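# Push two marked drive blanks fully home and latched

## Task

Consult the work order, find the two drive blanks it labels PUSH HOME, and press each into the rack until it bottoms out and latches, without disturbing any other blank. The rack is loose on the table: tilting it more than a little fails the task, and it must finish at its original spot. Both blanks must stay latched with no robot contact at the end, and nothing may be pushed or knocked off the table.

## Robot and tools

Robot: two 6-joint arms with parallel grippers, named left_arm and right_arm. In the shared scene frame the table-top origin sits between them, +z is up, +x reaches out over the table, and left_arm is on the +y side. The names do not tell you which side of an image an arm appears on. Base of left_arm: (-0.023, +0.237, 0) m, quat_wxyz (+1.000, 0, 0, -0.028). Base of right_arm: (+0.031, -0.321, 0) m, quat_wxyz (+0.996, 0, 0, -0.092).

Gripper geometry: the fingers extend along the gripper's +z axis and close along its y axis. The reported end_effector_position (link pinch) lies between the pads, roughly 1 cm short of the fingertips. A flat fingertip or the closed fingers make a good pusher for a drive blank.

execute_actions takes {"actions": [...]} holding at most one item. Three forms:
- Empty list: nothing new is commanded, and you get the current state plus camera pictures.
- Move: {"rows": [[14 numbers], ...], "steps": N}. N runs 5 to 15 (default 15). Each control step is 1/30 s. Row k is used on step k, and the final row repeats if there are fewer rows than steps; at most 15 rows.
- Wait: {"steps": N} with N up to 300. No command is sent; it returns after N steps counted from the previous result.
Optional "pictures": true attaches images to a non-empty call.

Row layout: a single flat list of 14 numbers covering both arms, even when only one should move. The first 7 are left_arm: waist, shoulder, elbow, wrist pitch, wrist yaw, wrist roll, then gripper opening. The last 7 are the same for right_arm. Joint values are absolute target angles in radians in each arm's own joint space, the same numbers shown under Joint positions; they are not offsets. To hold an arm still, repeat its current angles. Opening is a scale from -1 (closed) to +1 (fully open, about 0.094 m between pads).

Joint ranges in radians: waist -2.880 to 2.880, shoulder 0.000 to 3.142, elbow 0.000 to 3.019, wrist pitch -1.693 to 1.571, wrist yaw -1.571 to 1.571, wrist roll -2.094 to 2.094. Targets more than 0.019 beyond a bound, and farther out than the joint's current reading, get the whole call refused, and nothing is sent. The real stop may differ from the listed bound by up to 0.019; commands past it are clipped, and a "joint sent to its limit" line may appear, sometimes referring to an earlier action.

Motion limits: each step, a joint's target is held within a lead of its measured angle (waist 0.264, shoulder 0.32, elbow 0.276, wrist pitch 0.33, wrist yaw 0.186, wrist roll 0.522 rad). If the targets would move a gripper more than 70 mm from where it actually is, all that arm's targets are pulled back toward the measured angles. Big moves therefore take several calls. Between calls the arms continue toward the last row until they stall or settle, so a slow push against a blank will not go further without a new action. Each action's result is sampled 5 steps before it ends; those last steps run afterward.

Result lines: the state line gives each gripper's end_effector_position (m) and end_effector_quat_wxyz in the scene frame, written as left_arm: ... | right_arm: .... Printed positions can be off, more so at full reach. Joint positions and Joint velocities list, per arm, the six joints (rad, rad/s) and then the pad gap (m, m/s). grip_measured is the finger opening on the command scale; each gripper may read off by up to about 1 mm. "joint command not followed" means a clearance check altered or blocked joint targets; HELD marks steps on which your row was not sent, in whole or in part. MOTOR HOT appears from 85 °C; at 100 °C that arm drops and an OVER-TEMPERATURE FAULT is reported, so avoid long holds under load.

Other tools:
- zoom_image {"camera": one of cam_high, cam_low, cam_left_wrist, cam_right_wrist, "region": [x0, y0, x1, y1]} gives a closer look at that camera's last image; pixel coordinates from the top-left, region no larger than 504 by 504. All cameras are 504x504.
- show_instructions (no arguments) displays the work order image identifying which blanks say PUSH HOME.
- read_manual (optional section, default "licences") returns URDF licence text only.
Replying with no tool call also ends everything.

Suggested order: view the work order, look at the rack with the cameras and zoom, identify the two target slots, bring one arm in front of each blank in turn, push slowly along the slot direction in small steps until it stops and latches, back away, check with pictures, then finish.

Avoid: shoving the rack so it slides or tilts (push gently, watch its position); touching other blanks; knocking anything off the table; letting the arms strike or squeeze each other; slamming into parts; leaving a blank held in only by the gripper.

Each tool is called after "Call:" by a JSON object that holds its "api" and its "payload", one argument or row to a line.

Reference images:

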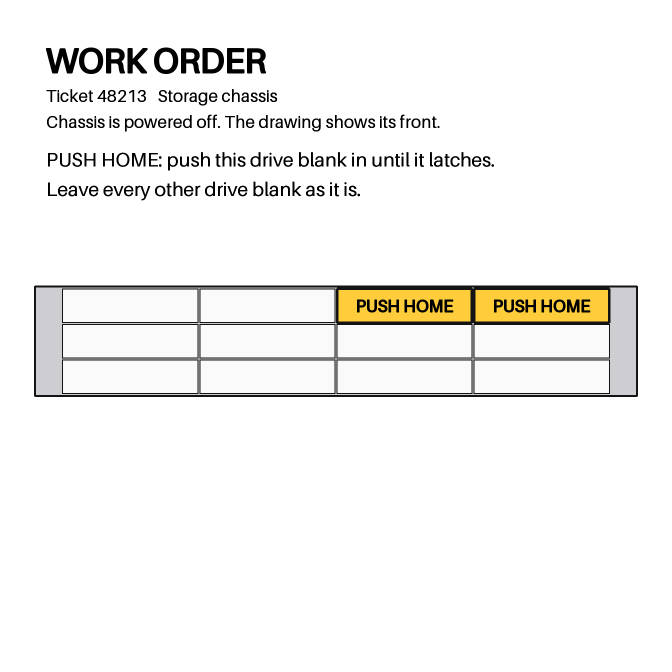

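## Session

Call:
{"api": "execute_actions", "payload": {
  "actions": []
}}

Scene clock: 0.00 s of 5100.00 s.
left_arm: end_effector_position=(+0.3041, -0.1301, +0.1448) grip_measured=+1.000 end_effector_quat_wxyz=(-0.004, -0.005, +1.000, +0.006) | right_arm: end_effector_position=(+0.3618, -0.4638, +0.1293) grip_measured=+1.000 end_effector_quat_wxyz=(+0.148, +0.878, +0.449, +0.081)
Joint positions: left_arm=[-0.787  1.675  1.384 -1.294 -0.003 -0.853  0.094] | right_arm=[-0.185  1.142  0.762 -0.861  0.075  1.814  0.094]
Joint velocities: left_arm=[ 0.005  0.005  0.017 -0.017 -0.007 -0.007  0.   ] | right_arm=[-0.015 -0.005  0.007 -0.012 -0.081 -0.007  0.   ]

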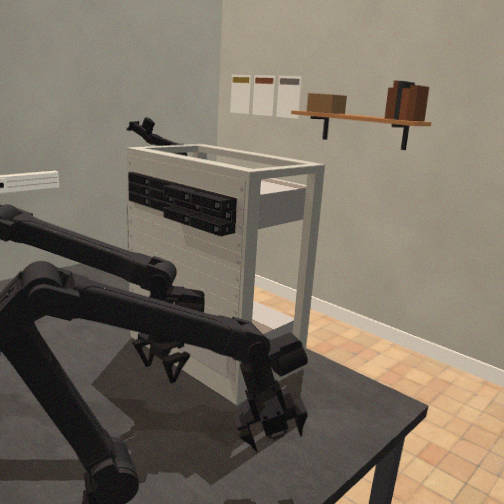

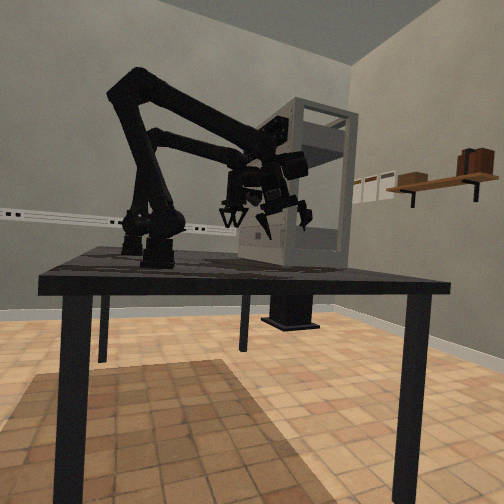

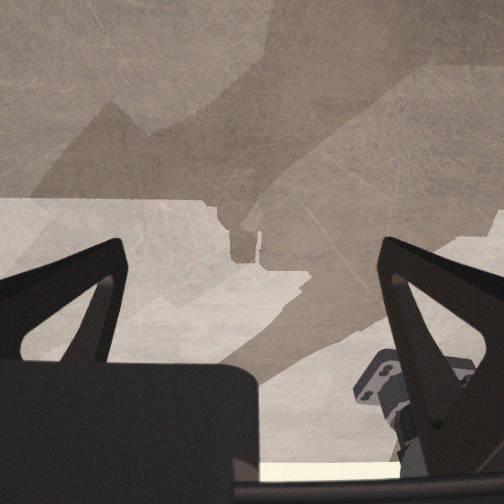

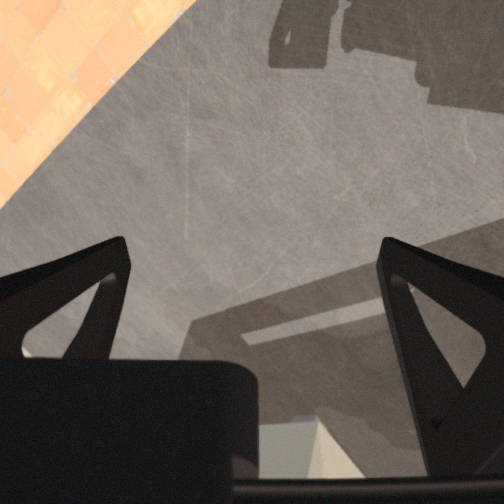

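Call:
{"api": "zoom_image", "payload": {
  "camera": "cam_high",
  "region": [110, 110, 340, 270]
}}

Region (110, 110, 340, 270) of cam_high's 504x504 image, scaled by 2.191, with more detail than that image has; it fills the top 351 rows of this view, and the rest is white.

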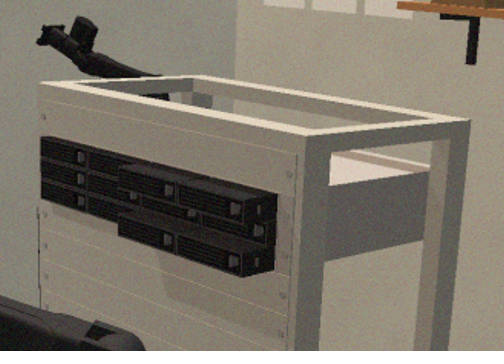

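Call:
{"api": "execute_actions", "payload": {
  "actions": [
    {"rows":[[0,0.4,0.8,-0.6,0,0,1,0.1,0.4,0.8,0,0,0,-1]]}
  ]
}}

Call:
{"api": "execute_actions", "payload": {
  "actions": [
    {"steps":60}
  ]
}}

Call:
{"api": "execute_actions", "payload": {
  "actions": [
    {"rows":[[0,0.4,0.8,0,0,0,1,0.4,0.4,0.8,0,0,0,-1]]}
  ]
}}

Call:
{"api": "execute_actions", "payload": {
  "actions": [
    {"steps":30}
  ],
  "pictures": true
}}

Scene clock: 1.20 s of 5100.00 s.
left_arm: end_effector_position=(+0.3641, +0.0324, +0.1497) grip_measured=+1.000 end_effector_quat_wxyz=(+0.181, +0.045, +0.979, -0.086) | right_arm: end_effector_position=(+0.4250, -0.3867, +0.2942) grip_measured=-0.985 end_effector_quat_wxyz=(+0.384, +0.636, +0.607, +0.283)
Joint positions: left_arm=[-0.428  1.296  0.928 -0.799  0.003 -0.391  0.094] | right_arm=[ 0.026  0.817  0.752 -0.511  0.011  1.452  0.001]
Joint velocities: left_arm=[ 1.597 -1.431 -1.038  1.023 -0.007  1.209  0.   ] | right_arm=[ 0.366 -1.265  0.002  1.092 -0.081 -1.077 -0.004]
Steps of this call (steps 1 to 26: nothing new was sent; steps 27 to 36: the first 10 steps of this action). Readings (joint positions):
27: left_arm=[-0.780 1.665 1.366 -1.265 0.000 -0.819] | right_arm=[-0.180 1.134 0.760 -0.842 0.066 1.786]
28: left_arm=[-0.767 1.639 1.323 -1.203 0.003 -0.771] | right_arm=[-0.164 1.116 0.754 -0.806 0.055 1.749]
30: left_arm=[-0.711 1.570 1.221 -1.101 0.004 -0.678] | right_arm=[-0.110 1.057 0.752 -0.736 0.038 1.676]
34: left_arm=[-0.533 1.394 1.016 -0.888 0.004 -0.481] | right_arm=[-0.006 0.901 0.752 -0.585 0.016 1.526]
36: the state above

Scene clock: 3.20 s of 5100.00 s.
left_arm: end_effector_position=(+0.2692, +0.2181, +0.4364) grip_measured=+1.000 end_effector_quat_wxyz=(+0.628, +0.020, +0.777, -0.023) | right_arm: end_effector_position=(+0.3101, -0.3487, +0.5735) grip_measured=-0.987 end_effector_quat_wxyz=(+0.826, +0.031, +0.562, -0.036)
Joint positions: left_arm=[-0.007  0.4    0.796 -0.607 -0.002 -0.011  0.094] | right_arm=[ 0.089  0.394  0.783 -0.013  0.003  0.011  0.001]
Joint velocities: left_arm=[ 0.005 -0.005 -0.007  0.002  0.007 -0.007  0.   ] | right_arm=[-0.005 -0.005 -0.007  0.002 -0.051 -0.022  0.001]
Kept back: nothing.
Steps of this call (steps 1 to 5: the last 5 steps of your previous action; steps 6 to 60: the robot went on to your last target). Readings (joint positions):
1: left_arm=[-0.374 1.248 0.896 -0.769 0.002 -0.355] | right_arm=[0.037 0.775 0.752 -0.475 0.009 1.415]
2: left_arm=[-0.322 1.201 0.872 -0.746 0.002 -0.323] | right_arm=[0.045 0.733 0.752 -0.439 0.008 1.379]
4: left_arm=[-0.222 1.109 0.843 -0.712 0.001 -0.269] | right_arm=[0.056 0.649 0.752 -0.368 0.007 1.306]
8: left_arm=[-0.063 0.907 0.817 -0.664 -0.002 -0.181] | right_arm=[0.068 0.501 0.752 -0.198 0.006 1.117]
60: the state above
All arms were judged still, so your last target was given up. Only a new action makes them travel on or press farther. Fingers that are still opening or closing keep moving.

Scene clock: 3.53 s of 5100.00 s.
left_arm: end_effector_position=(+0.2611, +0.2186, +0.5690) grip_measured=+1.000 end_effector_quat_wxyz=(+0.822, +0.014, +0.569, -0.030) | right_arm: end_effector_position=(+0.3040, -0.2557, +0.5734) grip_measured=-0.987 end_effector_quat_wxyz=(+0.820, -0.064, +0.559, +0.102)
Joint positions: left_arm=[-0.007  0.4    0.78  -0.02  -0.002 -0.011  0.094] | right_arm=[ 0.419  0.395  0.783 -0.013 -0.003  0.011  0.001]
Joint velocities: left_arm=[-0.005  0.015 -0.022  0.09  -0.022 -0.095  0.   ] | right_arm=[-0.142 -0.005  0.002 -0.007  0.081 -0.007 -0.001]
Steps of this call (steps 1 to 10: the first 10 steps of this action). Readings (joint positions):
1: left_arm=[-0.007 0.400 0.791 -0.560 -0.002 -0.011] | right_arm=[0.107 0.394 0.783 -0.013 0.008 0.011]
2: left_arm=[-0.007 0.402 0.782 -0.459 -0.002 -0.011] | right_arm=[0.165 0.394 0.783 -0.013 0.009 0.011]
4: left_arm=[-0.007 0.406 0.780 -0.261 -0.002 -0.011] | right_arm=[0.319 0.395 0.783 -0.013 0.002 0.011]
8: left_arm=[-0.007 0.400 0.780 -0.036 -0.002 -0.011] | right_arm=[0.428 0.395 0.783 -0.013 -0.003 0.011]
10: the state above

Scene clock: 4.53 s of 5100.00 s.
left_arm: end_effector_position=(+0.2610, +0.2186, +0.5695) grip_measured=+1.000 end_effector_quat_wxyz=(+0.822, +0.014, +0.568, -0.030) | right_arm: end_effector_position=(+0.3046, -0.2582, +0.5734) grip_measured=-0.987 end_effector_quat_wxyz=(+0.821, -0.061, +0.559, +0.098)
Joint positions: left_arm=[-0.007  0.4    0.78  -0.018 -0.002 -0.011  0.094] | right_arm=[ 0.411  0.395  0.783 -0.013 -0.003  0.011  0.001]
Joint velocities: left_arm=[-0.005 -0.005  0.012 -0.007  0.007 -0.007  0.   ] | right_arm=[-0.005 -0.005  0.012 -0.002 -0.007 -0.007 -0.001]
Kept back: nothing.
Steps of this call (steps 1 to 5: the last 5 steps of your previous action; steps 6 to 15: the robot went on to your last target; steps 16 to 30: nothing new was sent). Readings (joint positions):
1: left_arm=[-0.007 0.400 0.780 -0.019 -0.002 -0.011] | right_arm=[0.416 0.395 0.783 -0.013 -0.003 0.011]
2: left_arm=[-0.007 0.400 0.780 -0.019 -0.002 -0.011] | right_arm=[0.412 0.395 0.783 -0.013 -0.003 0.011]
4: left_arm=[-0.007 0.400 0.780 -0.018 -0.002 -0.011] | right_arm=[0.411 0.395 0.783 -0.013 -0.003 0.011]
8: left_arm=[-0.007 0.400 0.780 -0.018 -0.002 -0.011] | right_arm=[0.411 0.395 0.783 -0.013 -0.003 0.011]
30: the state above
All arms were judged still, so your last target was given up. Only a new action makes them travel on or press farther. Fingers that are still opening or closing keep moving.

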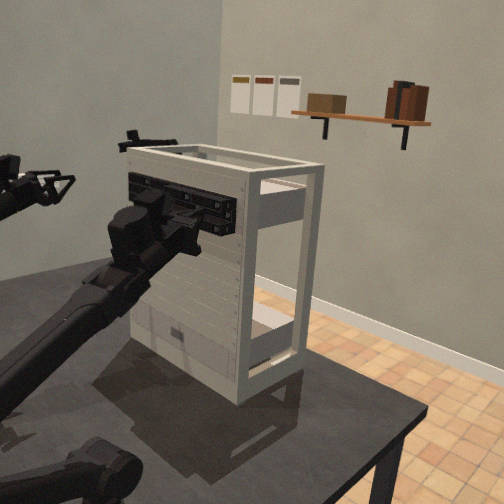

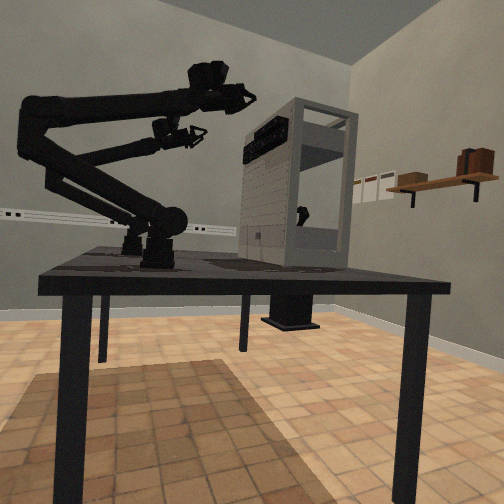

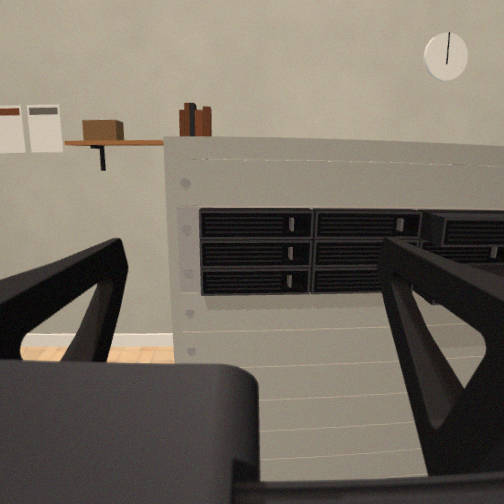

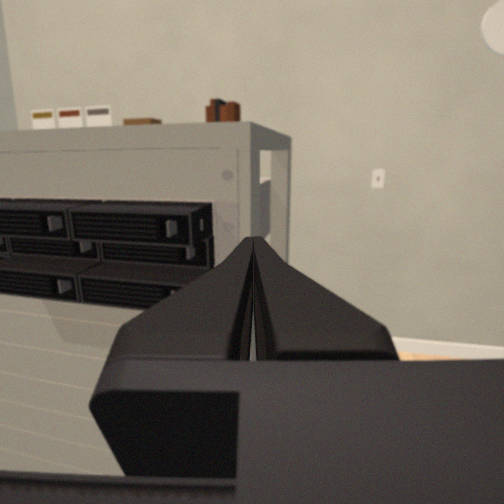

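Call:
{"api": "execute_actions", "payload": {
  "actions": [
    {"rows":[[-0.4,0.6,0.9,-0.1,-0.5,0,-1,-0.3,0.6,0.8,0.1,-1.0,0,1]]}
  ]
}}

Call:
{"api": "execute_actions", "payload": {
  "actions": [
    {"rows":[[-0.745,1.086,1.22,-0.1,-0.8,0,-1,-0.3,1.388,1.157,0.25,-1.57,0,1]]}
  ]
}}

Call:
{"api": "execute_actions", "payload": {
  "actions": [
    {"steps":40}
  ]
}}

Call:
{"api": "execute_actions", "payload": {
  "actions": [
    {"rows":[[-0.745,1.086,1.22,-0.1,-0.8,0,-1,-0.17,1.388,1.157,0.25,-1.57,0,1]]}
  ],
  "pictures": true
}}

Scene clock: 5.60 s of 5100.00 s.
left_arm: end_effector_position=(+0.3277, +0.1474, +0.5243) grip_measured=-0.977 end_effector_quat_wxyz=(+0.745, -0.030, +0.666, -0.018) | right_arm: end_effector_position=(+0.3717, -0.3440, +0.5043) grip_measured=+1.000 end_effector_quat_wxyz=(+0.746, -0.194, +0.629, +0.104)
Joint positions: left_arm=[-0.42   0.633  0.862 -0.101 -0.494 -0.009  0.001] | right_arm=[-0.285  0.641  0.783  0.074 -0.898  0.009  0.094]
Joint velocities: left_arm=[ 0.103 -0.024 -0.017 -0.066 -0.007 -0.066 -0.003] | right_arm=[-1.587  0.083 -0.061 -0.012 -2.44  -0.007  0.   ]
Steps of this call (steps 1 to 22: nothing new was sent; steps 23 to 32: the first 10 steps of this action). Readings (joint positions):
23: left_arm=[-0.028 0.410 0.786 -0.028 -0.077 -0.010] | right_arm=[0.394 0.405 0.783 -0.001 -0.069 0.011]
24: left_arm=[-0.087 0.432 0.804 -0.048 -0.173 -0.010] | right_arm=[0.348 0.426 0.786 0.027 -0.154 0.010]
26: left_arm=[-0.250 0.507 0.844 -0.071 -0.365 -0.010] | right_arm=[0.211 0.494 0.791 0.065 -0.324 0.010]
30: left_arm=[-0.423 0.619 0.862 -0.095 -0.488 -0.009] | right_arm=[-0.137 0.621 0.789 0.074 -0.714 0.009]
32: the state above

Scene clock: 6.10 s of 5100.00 s.
left_arm: end_effector_position=(+0.3874, +0.0050, +0.5430) grip_measured=-0.979 end_effector_quat_wxyz=(+0.714, -0.015, +0.700, -0.004) | right_arm: end_effector_position=(+0.4450, -0.3510, +0.5274) grip_measured=+1.000 end_effector_quat_wxyz=(+0.658, -0.412, +0.569, +0.272)
Joint positions: left_arm=[-0.72   1.02   1.149 -0.103 -0.793 -0.009  0.001] | right_arm=[-0.312  1.112  1.131  0.224 -1.514  0.009  0.094]
Joint velocities: left_arm=[-0.591  1.392  0.676 -0.002  0.037  0.037  0.   ] | right_arm=[-0.005  1.353 -0.007  0.002 -0.432  0.007  0.   ]
Steps of this call (steps 1 to 5: the last 5 steps of your previous action; steps 6 to 15: the first 10 steps of this action). Readings (joint positions):
6: left_arm=[-0.419 0.621 0.868 -0.103 -0.546 -0.009] | right_arm=[-0.319 0.624 0.793 0.092 -1.054 0.009]
7: left_arm=[-0.450 0.643 0.891 -0.103 -0.604 -0.009] | right_arm=[-0.315 0.657 0.826 0.120 -1.125 0.009]
9: left_arm=[-0.536 0.722 0.959 -0.103 -0.697 -0.009] | right_arm=[-0.312 0.770 0.937 0.168 -1.262 0.009]
13: left_arm=[-0.675 0.919 1.093 -0.103 -0.778 -0.009] | right_arm=[-0.312 1.017 1.119 0.220 -1.480 0.009]
15: the state above

Scene clock: 7.43 s of 5100.00 s.
left_arm: end_effector_position=(+0.4004, -0.0287, +0.5203) grip_measured=-0.979 end_effector_quat_wxyz=(+0.699, +0.009, +0.715, +0.002) | right_arm: end_effector_position=(+0.5189, -0.3907, +0.4180) grip_measured=+1.000 end_effector_quat_wxyz=(+0.603, -0.352, +0.613, +0.369)
Joint positions: left_arm=[-0.752  1.096  1.171 -0.108 -0.798 -0.008  0.001] | right_arm=[-0.312  1.383  1.13   0.233 -1.568  0.009  0.094]
Joint velocities: left_arm=[-0.005 -0.005 -0.012 -0.022  0.022 -0.022  0.   ] | right_arm=[-0.015 -0.005 -0.002 -0.007  0.051 -0.037  0.   ]
Kept back: nothing.
Steps of this call (steps 1 to 5: the last 5 steps of your previous action; steps 6 to 40: the robot went on to your last target). Readings (joint positions):
1: left_arm=[-0.736 1.061 1.166 -0.103 -0.793 -0.008] | right_arm=[-0.312 1.158 1.131 0.224 -1.528 0.009]
2: left_arm=[-0.746 1.092 1.171 -0.103 -0.793 -0.008] | right_arm=[-0.312 1.206 1.131 0.224 -1.541 0.009]
4: left_arm=[-0.753 1.127 1.171 -0.108 -0.793 -0.008] | right_arm=[-0.312 1.301 1.131 0.226 -1.559 0.009]
8: left_arm=[-0.752 1.127 1.171 -0.108 -0.796 -0.008] | right_arm=[-0.312 1.434 1.131 0.227 -1.563 0.009]
40: the state above

Scene clock: 7.77 s of 5100.00 s.
left_arm: end_effector_position=(+0.4004, -0.0287, +0.5203) grip_measured=-0.979 end_effector_quat_wxyz=(+0.699, +0.009, +0.715, +0.002) | right_arm: end_effector_position=(+0.5237, -0.3084, +0.4180) grip_measured=+1.000 end_effector_quat_wxyz=(+0.570, -0.402, +0.582, +0.419)
Joint positions: left_arm=[-0.752  1.096  1.171 -0.108 -0.798 -0.008  0.001] | right_arm=[-0.144  1.383  1.13   0.233 -1.568  0.009  0.094]
Joint velocities: left_arm=[ 0.005 -0.005 -0.017 -0.002 -0.007 -0.007  0.001] | right_arm=[-0.015  0.005 -0.007  0.012 -0.007  0.095  0.   ]
Steps of this call (steps 1 to 10: the first 10 steps of this action). Readings (joint positions):
1: left_arm=[-0.752 1.096 1.171 -0.108 -0.798 -0.008] | right_arm=[-0.305 1.383 1.130 0.233 -1.568 0.009]
2: left_arm=[-0.752 1.096 1.171 -0.108 -0.798 -0.008] | right_arm=[-0.291 1.383 1.130 0.233 -1.568 0.009]
4: left_arm=[-0.752 1.096 1.171 -0.108 -0.798 -0.008] | right_arm=[-0.238 1.383 1.130 0.233 -1.568 0.009]
8: left_arm=[-0.752 1.096 1.171 -0.108 -0.798 -0.008] | right_arm=[-0.151 1.383 1.130 0.233 -1.568 0.009]
10: the state above

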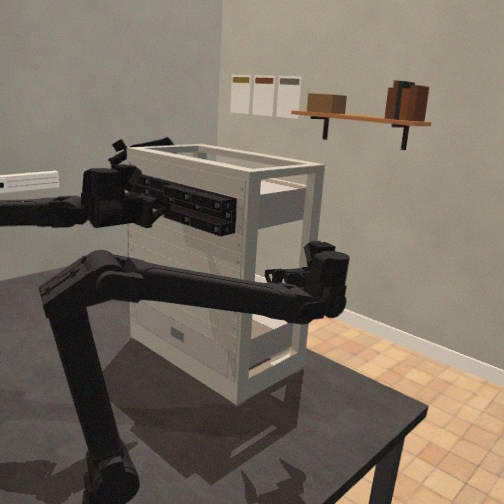

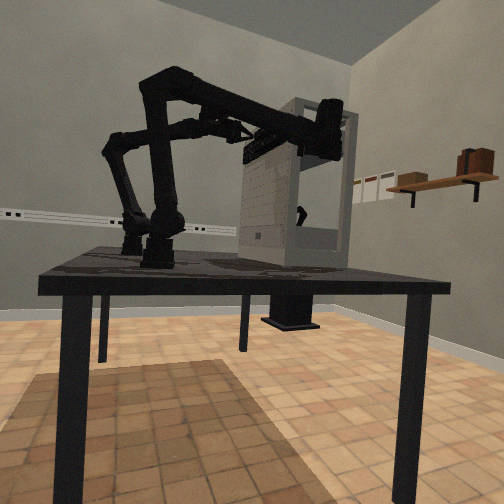

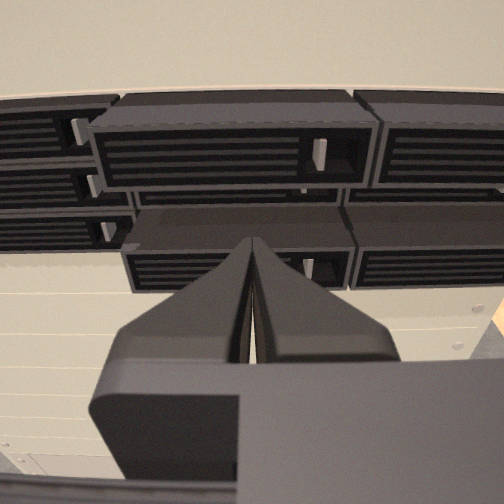

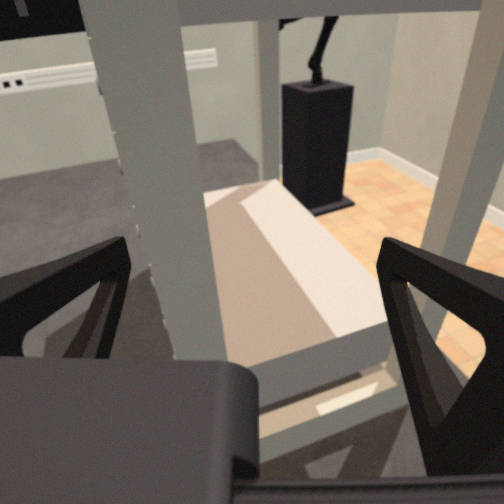

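Call:
{"api": "execute_actions", "payload": {
  "actions": [
    {"rows":[[-0.74,1.086,1.25,-0.12,-0.8,0,-1,-0.12,1.37,1.15,0.25,-1.57,0,1],[-0.74,1.086,1.25,-0.12,-0.8,0,-1,-0.1,1.37,1.15,0.25,-1.57,0,1],[-0.74,1.086,1.275,-0.125,-0.8,0,-1,-0.08,1.37,1.15,0.25,-1.57,0,1],[-0.74,1.086,1.275,-0.125,-0.8,0,-1,-0.06,1.37,1.15,0.25,-1.57,0,1],[-0.74,1.086,1.275,-0.125,-0.8,0,-1,-0.04,1.37,1.15,0.25,-1.57,0,1]]}
  ]
}}

Call:
{"api": "execute_actions", "payload": {
  "actions": [
    {"steps":10}
  ],
  "pictures": true
}}

Scene clock: 8.37 s of 5100.00 s.
left_arm: end_effector_position=(+0.4005, -0.0254, +0.5451) grip_measured=-0.979 end_effector_quat_wxyz=(+0.708, -0.001, +0.707, -0.005) | right_arm: end_effector_position=(+0.5190, -0.2525, +0.4182) grip_measured=+1.000 end_effector_quat_wxyz=(+0.545, -0.435, +0.558, +0.450)
Joint positions: left_arm=[-0.747  1.096  1.218 -0.12  -0.798 -0.008  0.001] | right_arm=[-0.031  1.383  1.13   0.233 -1.568  0.009  0.094]
Joint velocities: left_arm=[-0.005 -0.015  0.027 -0.012  0.037 -0.007 -0.   ] | right_arm=[ 0.22  -0.015  0.002 -0.007  0.066  0.022  0.   ]
Steps of this call (steps 1 to 5: the last 5 steps of your previous action; steps 6 to 8: the robot went on to your last target; steps 9 to 18: the first 10 steps of this action). Readings (joint positions):
9: left_arm=[-0.752 1.096 1.172 -0.109 -0.798 -0.008] | right_arm=[-0.160 1.383 1.130 0.233 -1.568 0.009]
10: left_arm=[-0.752 1.096 1.174 -0.112 -0.798 -0.008] | right_arm=[-0.156 1.383 1.130 0.233 -1.568 0.009]
12: left_arm=[-0.749 1.096 1.185 -0.118 -0.798 -0.008] | right_arm=[-0.133 1.383 1.130 0.233 -1.568 0.009]
16: left_arm=[-0.747 1.096 1.212 -0.120 -0.798 -0.008] | right_arm=[-0.055 1.383 1.130 0.233 -1.568 0.009]
18: the state above

Scene clock: 8.70 s of 5100.00 s.
left_arm: end_effector_position=(+0.4005, -0.0254, +0.5453) grip_measured=-0.979 end_effector_quat_wxyz=(+0.708, -0.001, +0.707, -0.005) | right_arm: end_effector_position=(+0.5187, -0.2516, +0.4184) grip_measured=+1.000 end_effector_quat_wxyz=(+0.545, -0.435, +0.557, +0.451)
Joint positions: left_arm=[-0.747  1.096  1.219 -0.12  -0.798 -0.008  0.001] | right_arm=[-0.029  1.382  1.13   0.233 -1.568  0.009  0.094]
Joint velocities: left_arm=[-0.015 -0.005  0.022 -0.017  0.007 -0.007  0.001] | right_arm=[-0.005 -0.005  0.002 -0.002 -0.037  0.022  0.   ]
Kept back: nothing.
Steps of this call (steps 1 to 5: the last 5 steps of your previous action; steps 6 to 10: the robot went on to your last target). Readings (joint positions):
1: left_arm=[-0.747 1.096 1.219 -0.120 -0.798 -0.008] | right_arm=[-0.026 1.383 1.130 0.233 -1.568 0.009]
2: left_arm=[-0.747 1.096 1.219 -0.120 -0.798 -0.008] | right_arm=[-0.025 1.382 1.130 0.233 -1.568 0.009]
4: left_arm=[-0.747 1.096 1.219 -0.120 -0.798 -0.008] | right_arm=[-0.027 1.382 1.130 0.233 -1.568 0.009]
8: left_arm=[-0.747 1.096 1.219 -0.120 -0.798 -0.008] | right_arm=[-0.029 1.382 1.130 0.233 -1.568 0.009]
10: the state above

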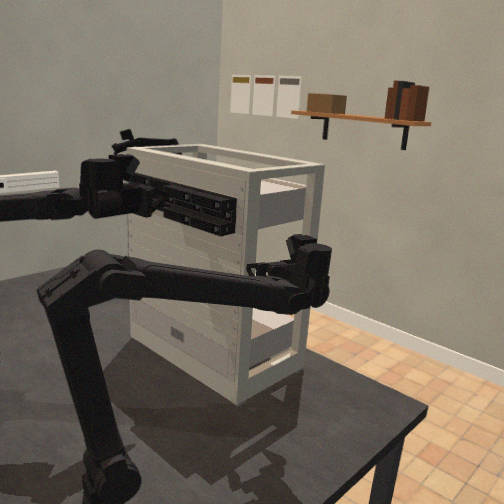

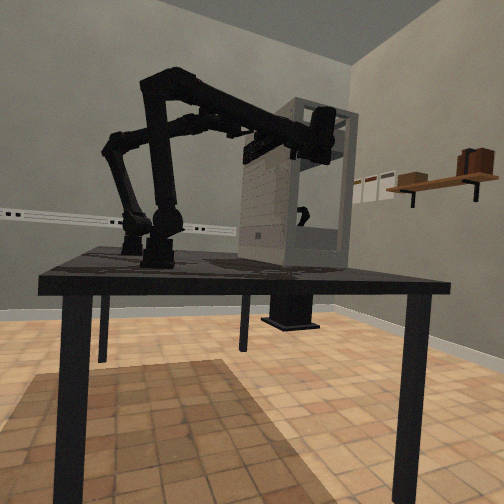

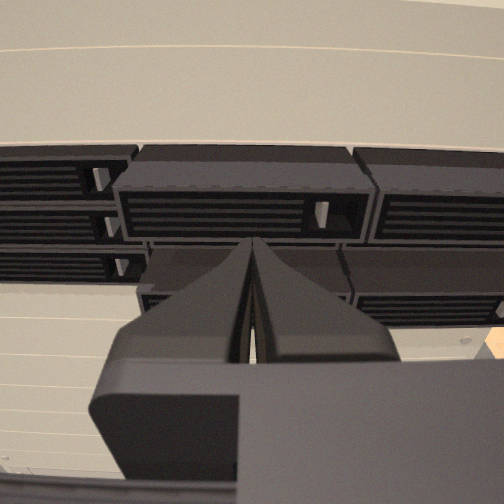

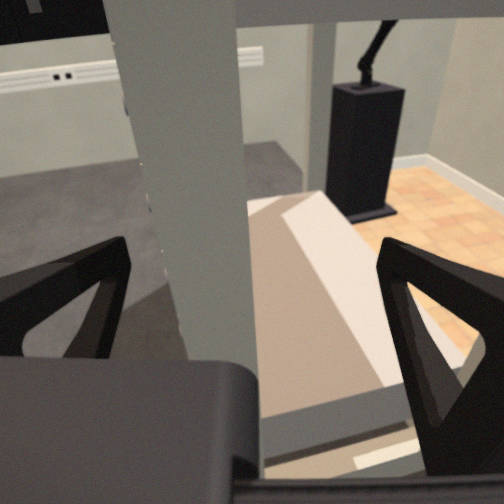

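Call:
{"api": "execute_actions", "payload": {
  "actions": [
    {"rows":[[-0.72,1.11,1.28,-0.11,-0.78,0,-1,-0.01,1.37,1.15,0.25,-1.57,0,1],[-0.72,1.11,1.28,-0.11,-0.78,0,-1,0.01,1.37,1.15,0.25,-1.57,0,0.8],[-0.7,1.13,1.29,-0.1,-0.756,0,-1,0.03,1.37,1.15,0.25,-1.57,0,0.5],[-0.7,1.13,1.29,-0.1,-0.756,0,-1,0.055,1.37,1.15,0.25,-1.57,0,0.5]]}
  ]
}}

Call:
{"api": "execute_actions", "payload": {
  "actions": [
    {"steps":10}
  ],
  "pictures": true
}}

Scene clock: 9.30 s of 5100.00 s.
left_arm: end_effector_position=(+0.4186, -0.0184, +0.5402) grip_measured=-0.979 end_effector_quat_wxyz=(+0.705, -0.001, +0.709, -0.000) | right_arm: end_effector_position=(+0.5108, -0.2093, +0.4184) grip_measured=+0.502 end_effector_quat_wxyz=(+0.525, -0.459, +0.538, +0.474)
Joint positions: left_arm=[-0.702  1.118  1.227 -0.117 -0.759 -0.008  0.001] | right_arm=[ 0.058  1.382  1.13   0.233 -1.568  0.009  0.071]
Joint velocities: left_arm=[ 0.005  0.015  0.012  0.012  0.066  0.051 -0.   ] | right_arm=[ 0.151 -0.005 -0.012 -0.017 -0.007 -0.007  0.   ]
Steps of this call (steps 1 to 8: the robot went on to your last target; steps 9 to 18: the first 10 steps of this action). Readings (joint positions):
9: left_arm=[-0.746 1.096 1.219 -0.120 -0.791 -0.008] | right_arm=[-0.029 1.382 1.130 0.233 -1.568 0.009]
10: left_arm=[-0.743 1.096 1.219 -0.120 -0.785 -0.008] | right_arm=[-0.027 1.382 1.130 0.233 -1.568 0.009]
12: left_arm=[-0.728 1.100 1.221 -0.120 -0.763 -0.008] | right_arm=[-0.014 1.382 1.130 0.233 -1.568 0.009]
16: left_arm=[-0.703 1.114 1.227 -0.117 -0.759 -0.008] | right_arm=[0.042 1.382 1.130 0.233 -1.568 0.009]
18: the state above

Scene clock: 9.63 s of 5100.00 s.
left_arm: end_effector_position=(+0.4191, -0.0190, +0.5395) grip_measured=-0.979 end_effector_quat_wxyz=(+0.704, -0.001, +0.710, +0.000) | right_arm: end_effector_position=(+0.5103, -0.2078, +0.4185) grip_measured=+0.502 end_effector_quat_wxyz=(+0.524, -0.460, +0.537, +0.475)
Joint positions: left_arm=[-0.702  1.12   1.227 -0.117 -0.758 -0.008  0.001] | right_arm=[ 0.062  1.382  1.13   0.233 -1.568  0.009  0.071]
Joint velocities: left_arm=[-0.015 -0.024 -0.012 -0.002  0.007 -0.095 -0.   ] | right_arm=[ 0.005 -0.005 -0.012  0.007 -0.022  0.022  0.001]
Kept back: nothing.
Steps of this call (steps 1 to 5: the last 5 steps of your previous action; steps 6 to 10: the robot went on to your last target). Readings (joint positions):
1: left_arm=[-0.702 1.119 1.227 -0.117 -0.758 -0.008] | right_arm=[0.062 1.382 1.130 0.233 -1.568 0.009]
2: left_arm=[-0.702 1.120 1.227 -0.117 -0.758 -0.008] | right_arm=[0.062 1.382 1.130 0.233 -1.568 0.009]
4: left_arm=[-0.702 1.120 1.227 -0.117 -0.758 -0.008] | right_arm=[0.062 1.382 1.130 0.233 -1.568 0.009]
8: left_arm=[-0.702 1.120 1.227 -0.117 -0.758 -0.008] | right_arm=[0.062 1.382 1.130 0.233 -1.568 0.009]
10: the state above

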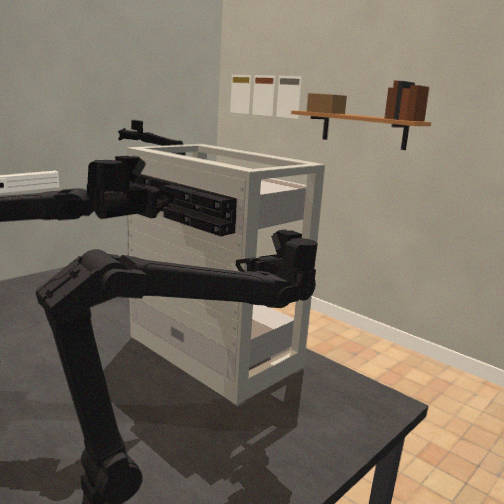

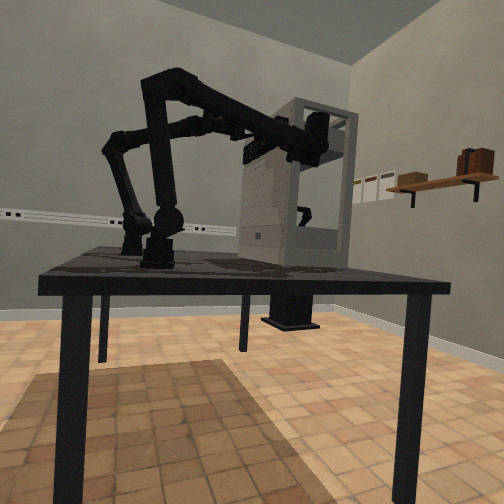

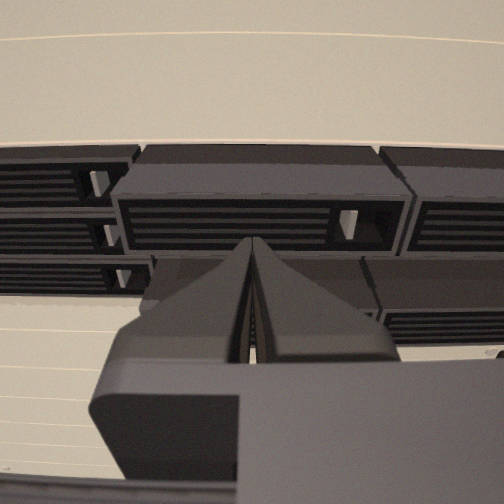

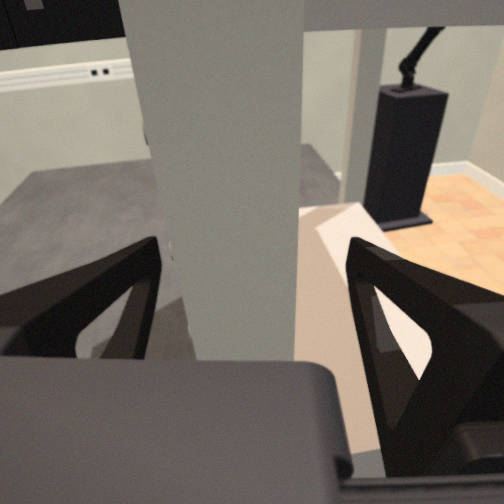

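Call:
{"api": "execute_actions", "payload": {
  "actions": [
    {"rows":[[-0.68,1.165,1.33,-0.09,-0.735,0,-1,0.065,1.345,1.14,0.25,-1.57,0,0.1]]}
  ]
}}

Call:
{"api": "execute_actions", "payload": {
  "actions": [
    {"rows":[[-0.655,1.195,1.355,-0.085,-0.71,0,-1,0.065,1.345,1.14,0.25,-1.57,0,-0.2]]}
  ]
}}

Call:
{"api": "execute_actions", "payload": {
  "actions": [
    {"rows":[[-0.63,1.23,1.385,-0.08,-0.685,0,-1,0.065,1.345,1.14,0.25,-1.57,0,-0.2]]}
  ],
  "pictures": true
}}

Scene clock: 10.13 s of 5100.00 s.
left_arm: end_effector_position=(+0.4287, -0.0243, +0.5489) grip_measured=-0.979 end_effector_quat_wxyz=(+0.709, -0.001, +0.706, -0.007) | right_arm: end_effector_position=(+0.5000, -0.2063, +0.4321) grip_measured=+0.102 end_effector_quat_wxyz=(+0.531, -0.470, +0.528, +0.467)
Joint positions: left_arm=[-0.691  1.147  1.263 -0.111 -0.739 -0.008  0.001] | right_arm=[ 0.062  1.35   1.129  0.233 -1.572  0.008  0.052]
Joint velocities: left_arm=[ 0.005  0.005 -0.012  0.017  0.007  0.051  0.002] | right_arm=[-0.005 -0.024 -0.007 -0.002 -0.037 -0.022  0.   ]
Steps of this call (steps 1 to 5: the robot went on to your last target; steps 6 to 15: the first 10 steps of this action). Readings (joint positions):
6: left_arm=[-0.700 1.122 1.229 -0.117 -0.750 -0.008] | right_arm=[0.062 1.380 1.130 0.233 -1.568 0.009]
7: left_arm=[-0.698 1.128 1.238 -0.116 -0.742 -0.008] | right_arm=[0.062 1.378 1.130 0.233 -1.572 0.008]
9: left_arm=[-0.692 1.143 1.259 -0.111 -0.738 -0.008] | right_arm=[0.062 1.371 1.129 0.233 -1.573 0.008]
13: left_arm=[-0.691 1.147 1.263 -0.111 -0.739 -0.008] | right_arm=[0.062 1.353 1.129 0.233 -1.572 0.008]
15: the state above

Scene clock: 10.63 s of 5100.00 s.
left_arm: end_effector_position=(+0.4375, -0.0263, +0.5515) grip_measured=-0.979 end_effector_quat_wxyz=(+0.709, +0.001, +0.705, -0.011) | right_arm: end_effector_position=(+0.5026, -0.2063, +0.4321) grip_measured=-0.098 end_effector_quat_wxyz=(+0.535, -0.467, +0.531, +0.463)
Joint positions: left_arm=[-0.677  1.165  1.283 -0.11  -0.716 -0.008  0.001] | right_arm=[ 0.063  1.35   1.129  0.235 -1.557  0.006  0.042]
Joint velocities: left_arm=[-0.015 -0.005 -0.017 -0.012 -0.007  0.007 -0.   ] | right_arm=[ 0.005 -0.005  0.012 -0.007 -0.007  0.022  0.001]
Steps of this call (steps 1 to 5: the last 5 steps of your previous action; steps 6 to 15: the first 10 steps of this action). Readings (joint positions):
6: left_arm=[-0.689 1.148 1.264 -0.111 -0.730 -0.008] | right_arm=[0.062 1.349 1.129 0.233 -1.562 0.008]
7: left_arm=[-0.687 1.150 1.269 -0.111 -0.722 -0.008] | right_arm=[0.063 1.350 1.129 0.234 -1.557 0.006]
9: left_arm=[-0.681 1.158 1.277 -0.111 -0.717 -0.008] | right_arm=[0.063 1.350 1.129 0.235 -1.557 0.006]
13: left_arm=[-0.677 1.165 1.283 -0.110 -0.716 -0.008] | right_arm=[0.063 1.350 1.129 0.235 -1.557 0.006]
15: the state above

Scene clock: 11.13 s of 5100.00 s.
left_arm: end_effector_position=(+0.4540, -0.0286, +0.5553) grip_measured=-0.979 end_effector_quat_wxyz=(+0.711, +0.001, +0.703, -0.013) | right_arm: end_effector_position=(+0.5026, -0.2063, +0.4321) grip_measured=-0.098 end_effector_quat_wxyz=(+0.535, -0.467, +0.531, +0.463)
Joint positions: left_arm=[-0.653  1.201  1.317 -0.102 -0.689 -0.008  0.001] | right_arm=[ 0.063  1.35   1.129  0.235 -1.557  0.006  0.042]
Joint velocities: left_arm=[ 0.005  0.005  0.017  0.012  0.051 -0.007 -0.001] | right_arm=[-0.005 -0.005 -0.002 -0.002 -0.022  0.022  0.   ]
Steps of this call (steps 1 to 5: the last 5 steps of your previous action; steps 6 to 15: the first 10 steps of this action). Readings (joint positions):
6: left_arm=[-0.675 1.168 1.285 -0.110 -0.707 -0.008] | right_arm=[0.063 1.350 1.129 0.235 -1.557 0.006]
7: left_arm=[-0.670 1.172 1.293 -0.110 -0.697 -0.008] | right_arm=[0.063 1.350 1.129 0.235 -1.557 0.006]
9: left_arm=[-0.660 1.187 1.308 -0.109 -0.690 -0.008] | right_arm=[0.063 1.350 1.129 0.235 -1.557 0.006]
13: left_arm=[-0.653 1.201 1.317 -0.102 -0.689 -0.008] | right_arm=[0.063 1.350 1.129 0.235 -1.557 0.006]
15: the state above

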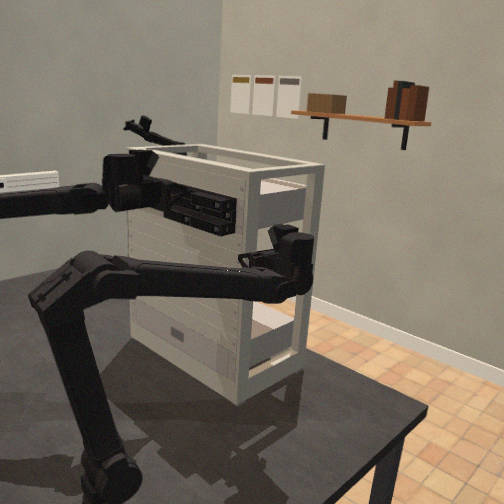

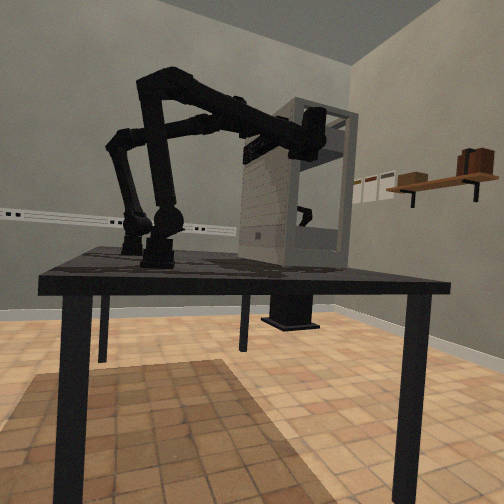

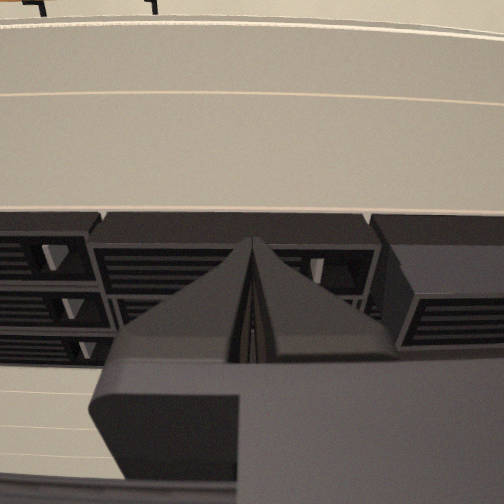

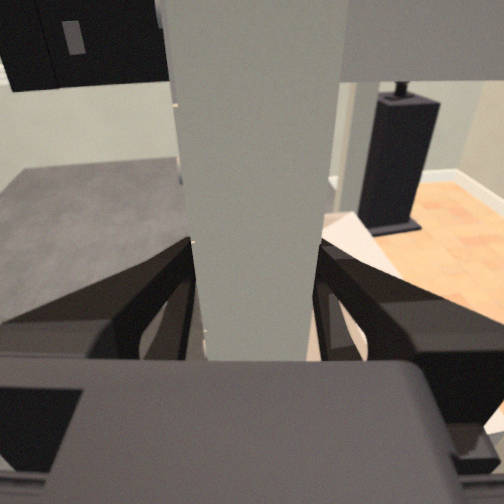

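Tip crept to the top edge; lower it.

Call:
{"api": "execute_actions", "payload": {
  "actions": [
    {"rows":[[-0.64,1.22,1.34,-0.12,-0.685,0,-1,0.065,1.345,1.14,0.25,-1.57,0,-0.14]]}
  ]
}}

Call:
{"api": "execute_actions", "payload": {
  "actions": [
    {"rows":[[-0.61,1.25,1.35,-0.11,-0.685,0,-1,0.065,1.345,1.14,0.25,-1.57,0,-0.14]]}
  ],
  "pictures": true
}}

Scene clock: 11.63 s of 5100.00 s.
left_arm: end_effector_position=(+0.4540, -0.0288, +0.5541) grip_measured=-0.979 end_effector_quat_wxyz=(+0.709, +0.003, +0.705, -0.012) | right_arm: end_effector_position=(+0.5026, -0.2063, +0.4321) grip_measured=-0.098 end_effector_quat_wxyz=(+0.535, -0.467, +0.531, +0.463)
Joint positions: left_arm=[-0.653  1.201  1.317 -0.108 -0.688 -0.008  0.001] | right_arm=[ 0.063  1.35   1.129  0.235 -1.557  0.006  0.042]
Joint velocities: left_arm=[ 0.005 -0.005  0.012  0.007 -0.022 -0.051 -0.001] | right_arm=[-0.005  0.005 -0.012 -0.017 -0.081 -0.051 -0.   ]
Steps of this call (steps 1 to 5: the last 5 steps of your previous action; steps 6 to 15: the first 10 steps of this action). Readings (joint positions):
6: left_arm=[-0.653 1.201 1.317 -0.104 -0.689 -0.008] | right_arm=[0.063 1.350 1.129 0.235 -1.557 0.006]
7: left_arm=[-0.653 1.201 1.317 -0.106 -0.688 -0.008] | right_arm=[0.063 1.350 1.129 0.235 -1.557 0.006]
9: left_arm=[-0.653 1.201 1.317 -0.107 -0.688 -0.008] | right_arm=[0.063 1.350 1.129 0.235 -1.557 0.006]
13: left_arm=[-0.653 1.201 1.317 -0.108 -0.688 -0.008] | right_arm=[0.063 1.350 1.129 0.235 -1.557 0.006]
15: the state above

Scene clock: 12.13 s of 5100.00 s.
left_arm: end_effector_position=(+0.4550, -0.0285, +0.5538) grip_measured=-0.979 end_effector_quat_wxyz=(+0.709, +0.004, +0.705, -0.013) | right_arm: end_effector_position=(+0.5026, -0.2063, +0.4321) grip_measured=-0.098 end_effector_quat_wxyz=(+0.535, -0.467, +0.531, +0.463)
Joint positions: left_arm=[-0.65   1.202  1.317 -0.108 -0.682 -0.008  0.001] | right_arm=[ 0.063  1.35   1.129  0.235 -1.557  0.006  0.042]
Joint velocities: left_arm=[ 0.015 -0.005 -0.027  0.007  0.037  0.022 -0.   ] | right_arm=[-0.005 -0.024 -0.007 -0.012  0.037  0.037  0.   ]
Steps of this call (steps 1 to 5: the last 5 steps of your previous action; steps 6 to 15: the first 10 steps of this action). Readings (joint positions):
6: left_arm=[-0.651 1.201 1.317 -0.108 -0.687 -0.008] | right_arm=[0.063 1.350 1.129 0.235 -1.557 0.006]
7: left_arm=[-0.650 1.202 1.317 -0.108 -0.684 -0.008] | right_arm=[0.063 1.350 1.129 0.235 -1.557 0.006]
9: left_arm=[-0.650 1.202 1.317 -0.108 -0.682 -0.008] | right_arm=[0.063 1.350 1.129 0.235 -1.557 0.006]
13: left_arm=[-0.650 1.202 1.317 -0.108 -0.682 -0.008] | right_arm=[0.063 1.350 1.129 0.235 -1.557 0.006]
15: the state above

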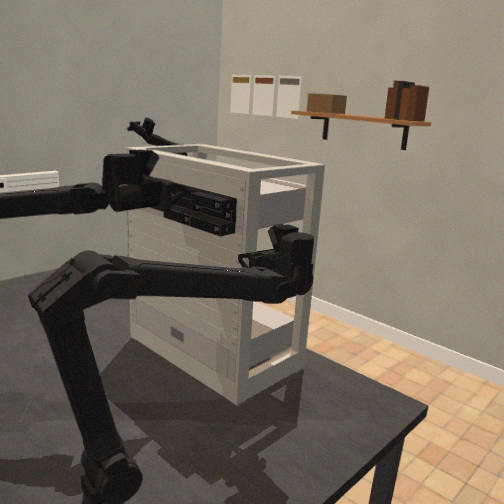

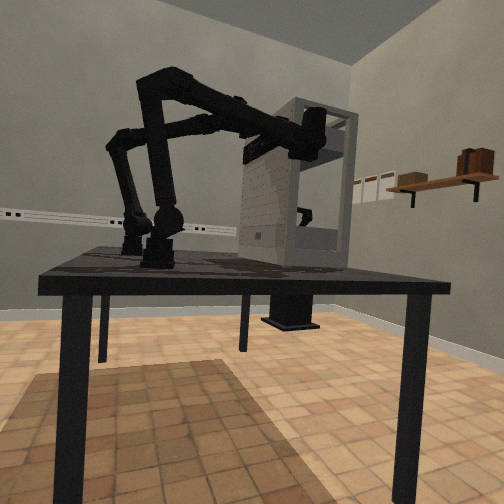

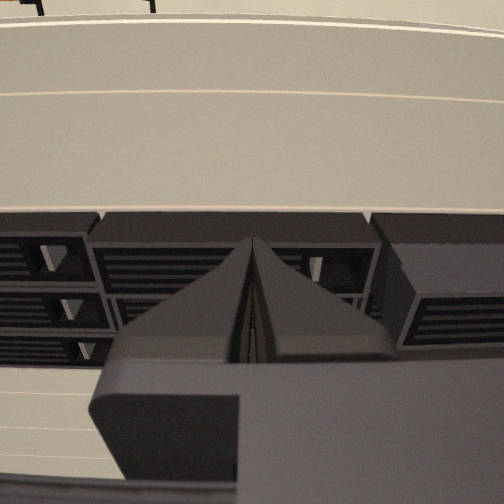

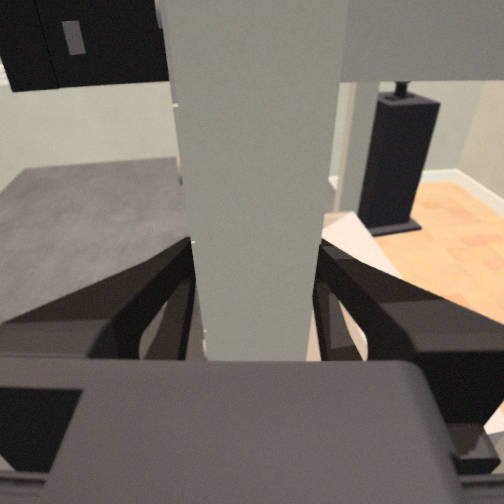

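At the latch detent; push harder, biased downward.

Call:
{"api": "execute_actions", "payload": {
  "actions": [
    {"rows":[[-0.585,1.29,1.34,-0.13,-0.685,0,-1,0.065,1.33,1.13,0.25,-1.585,0,-0.14]]}
  ]
}}

Call:
{"api": "execute_actions", "payload": {
  "actions": [
    {"rows":[[-0.56,1.33,1.35,-0.13,-0.685,0,-1,0.065,1.315,1.12,0.25,-1.585,0,-0.14]]}
  ],
  "pictures": true
}}

Scene clock: 12.67 s of 5100.00 s.
left_arm: end_effector_position=(+0.4638, -0.0259, +0.5462) grip_measured=-0.979 end_effector_quat_wxyz=(+0.705, +0.003, +0.709, -0.004) | right_arm: end_effector_position=(+0.5026, -0.2063, +0.4322) grip_measured=-0.098 end_effector_quat_wxyz=(+0.535, -0.467, +0.531, +0.463)
Joint positions: left_arm=[-0.635  1.217  1.319 -0.11  -0.681 -0.008  0.001] | right_arm=[ 0.063  1.35   1.129  0.235 -1.557  0.006  0.042]
Joint velocities: left_arm=[-0.015 -0.005 -0.007 -0.007 -0.007 -0.066  0.   ] | right_arm=[ 0.005 -0.005 -0.012 -0.012 -0.007 -0.037 -0.001]
joint sent to its limit (right arm) — the command would take joint 5 (wrist yaw) past its lower limit, so that joint was sent only as far as its limit.
Steps of this call (steps 1 to 5: the last 5 steps of your previous action; step 6: the robot went on to your last target; steps 7 to 16: the first 10 steps of this action). Readings (joint positions):
7: left_arm=[-0.648 1.204 1.317 -0.109 -0.682 -0.008] | right_arm=[0.063 1.350 1.129 0.235 -1.557 0.006]
8: left_arm=[-0.645 1.208 1.319 -0.109 -0.681 -0.008] | right_arm=[0.063 1.350 1.129 0.235 -1.557 0.006]
10: left_arm=[-0.634 1.217 1.319 -0.108 -0.682 -0.008] | right_arm=[0.063 1.350 1.129 0.235 -1.557 0.006]
14: left_arm=[-0.635 1.217 1.319 -0.110 -0.681 -0.008] | right_arm=[0.063 1.350 1.129 0.235 -1.557 0.006]
16: the state above

Scene clock: 13.17 s of 5100.00 s.
left_arm: end_effector_position=(+0.4642, -0.0260, +0.5458) grip_measured=-0.979 end_effector_quat_wxyz=(+0.705, +0.002, +0.710, -0.004) | right_arm: end_effector_position=(+0.5025, -0.2063, +0.4323) grip_measured=-0.098 end_effector_quat_wxyz=(+0.535, -0.467, +0.531, +0.463)
Joint positions: left_arm=[-0.635  1.219  1.319 -0.11  -0.682 -0.008  0.001] | right_arm=[ 0.063  1.35   1.129  0.235 -1.557  0.006  0.042]
Joint velocities: left_arm=[-0.005  0.015  0.007 -0.002  0.022 -0.007 -0.001] | right_arm=[-0.015  0.005 -0.012  0.002  0.066 -0.007  0.   ]
joint sent to its limit (right arm) — the command would take joint 5 (wrist yaw) past its lower limit, so that joint was sent only as far as its limit.
Steps of this call (steps 1 to 5: the last 5 steps of your previous action; steps 6 to 15: the first 10 steps of this action). Readings (joint positions):
6: left_arm=[-0.635 1.219 1.319 -0.110 -0.681 -0.008] | right_arm=[0.063 1.350 1.129 0.235 -1.557 0.006]
7: left_arm=[-0.635 1.219 1.319 -0.110 -0.682 -0.008] | right_arm=[0.063 1.350 1.129 0.235 -1.557 0.006]
9: left_arm=[-0.635 1.219 1.319 -0.110 -0.682 -0.008] | right_arm=[0.063 1.350 1.129 0.235 -1.557 0.006]
13: left_arm=[-0.635 1.219 1.319 -0.110 -0.682 -0.008] | right_arm=[0.063 1.350 1.129 0.235 -1.557 0.006]
15: the state above

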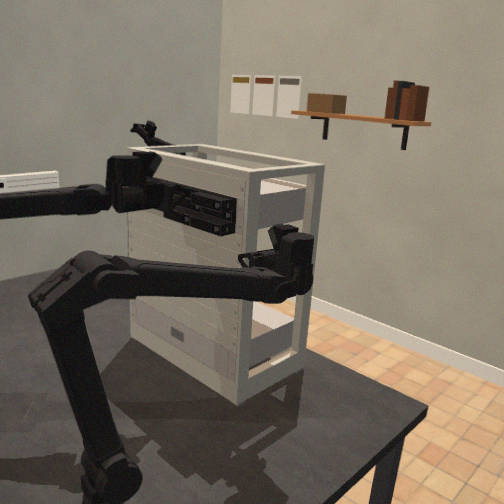

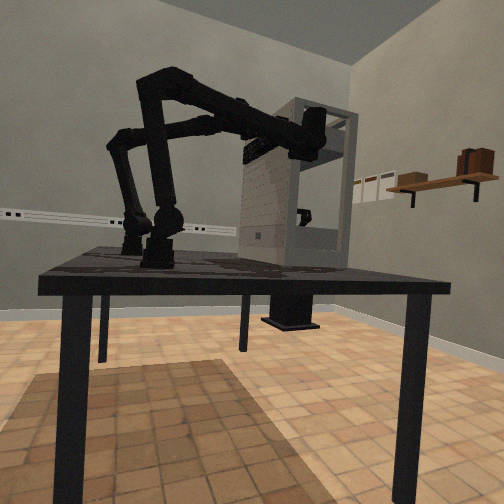

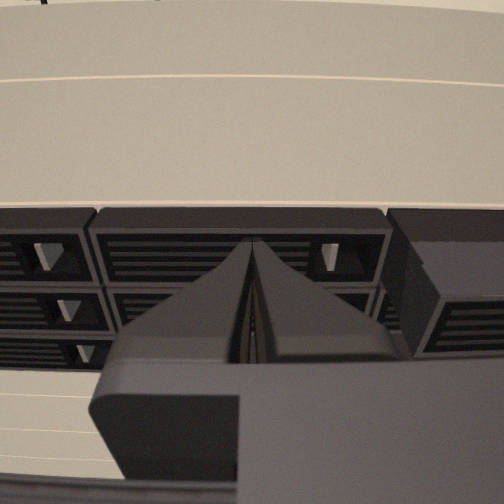

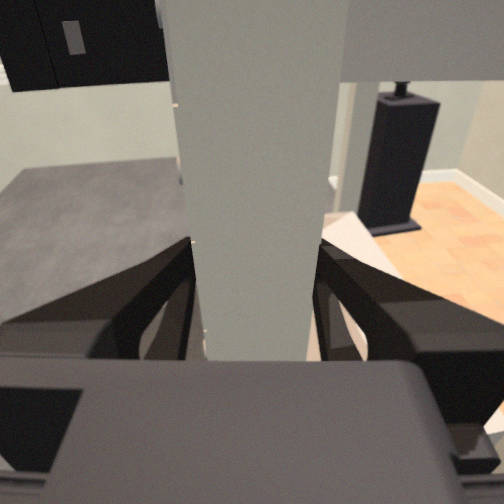

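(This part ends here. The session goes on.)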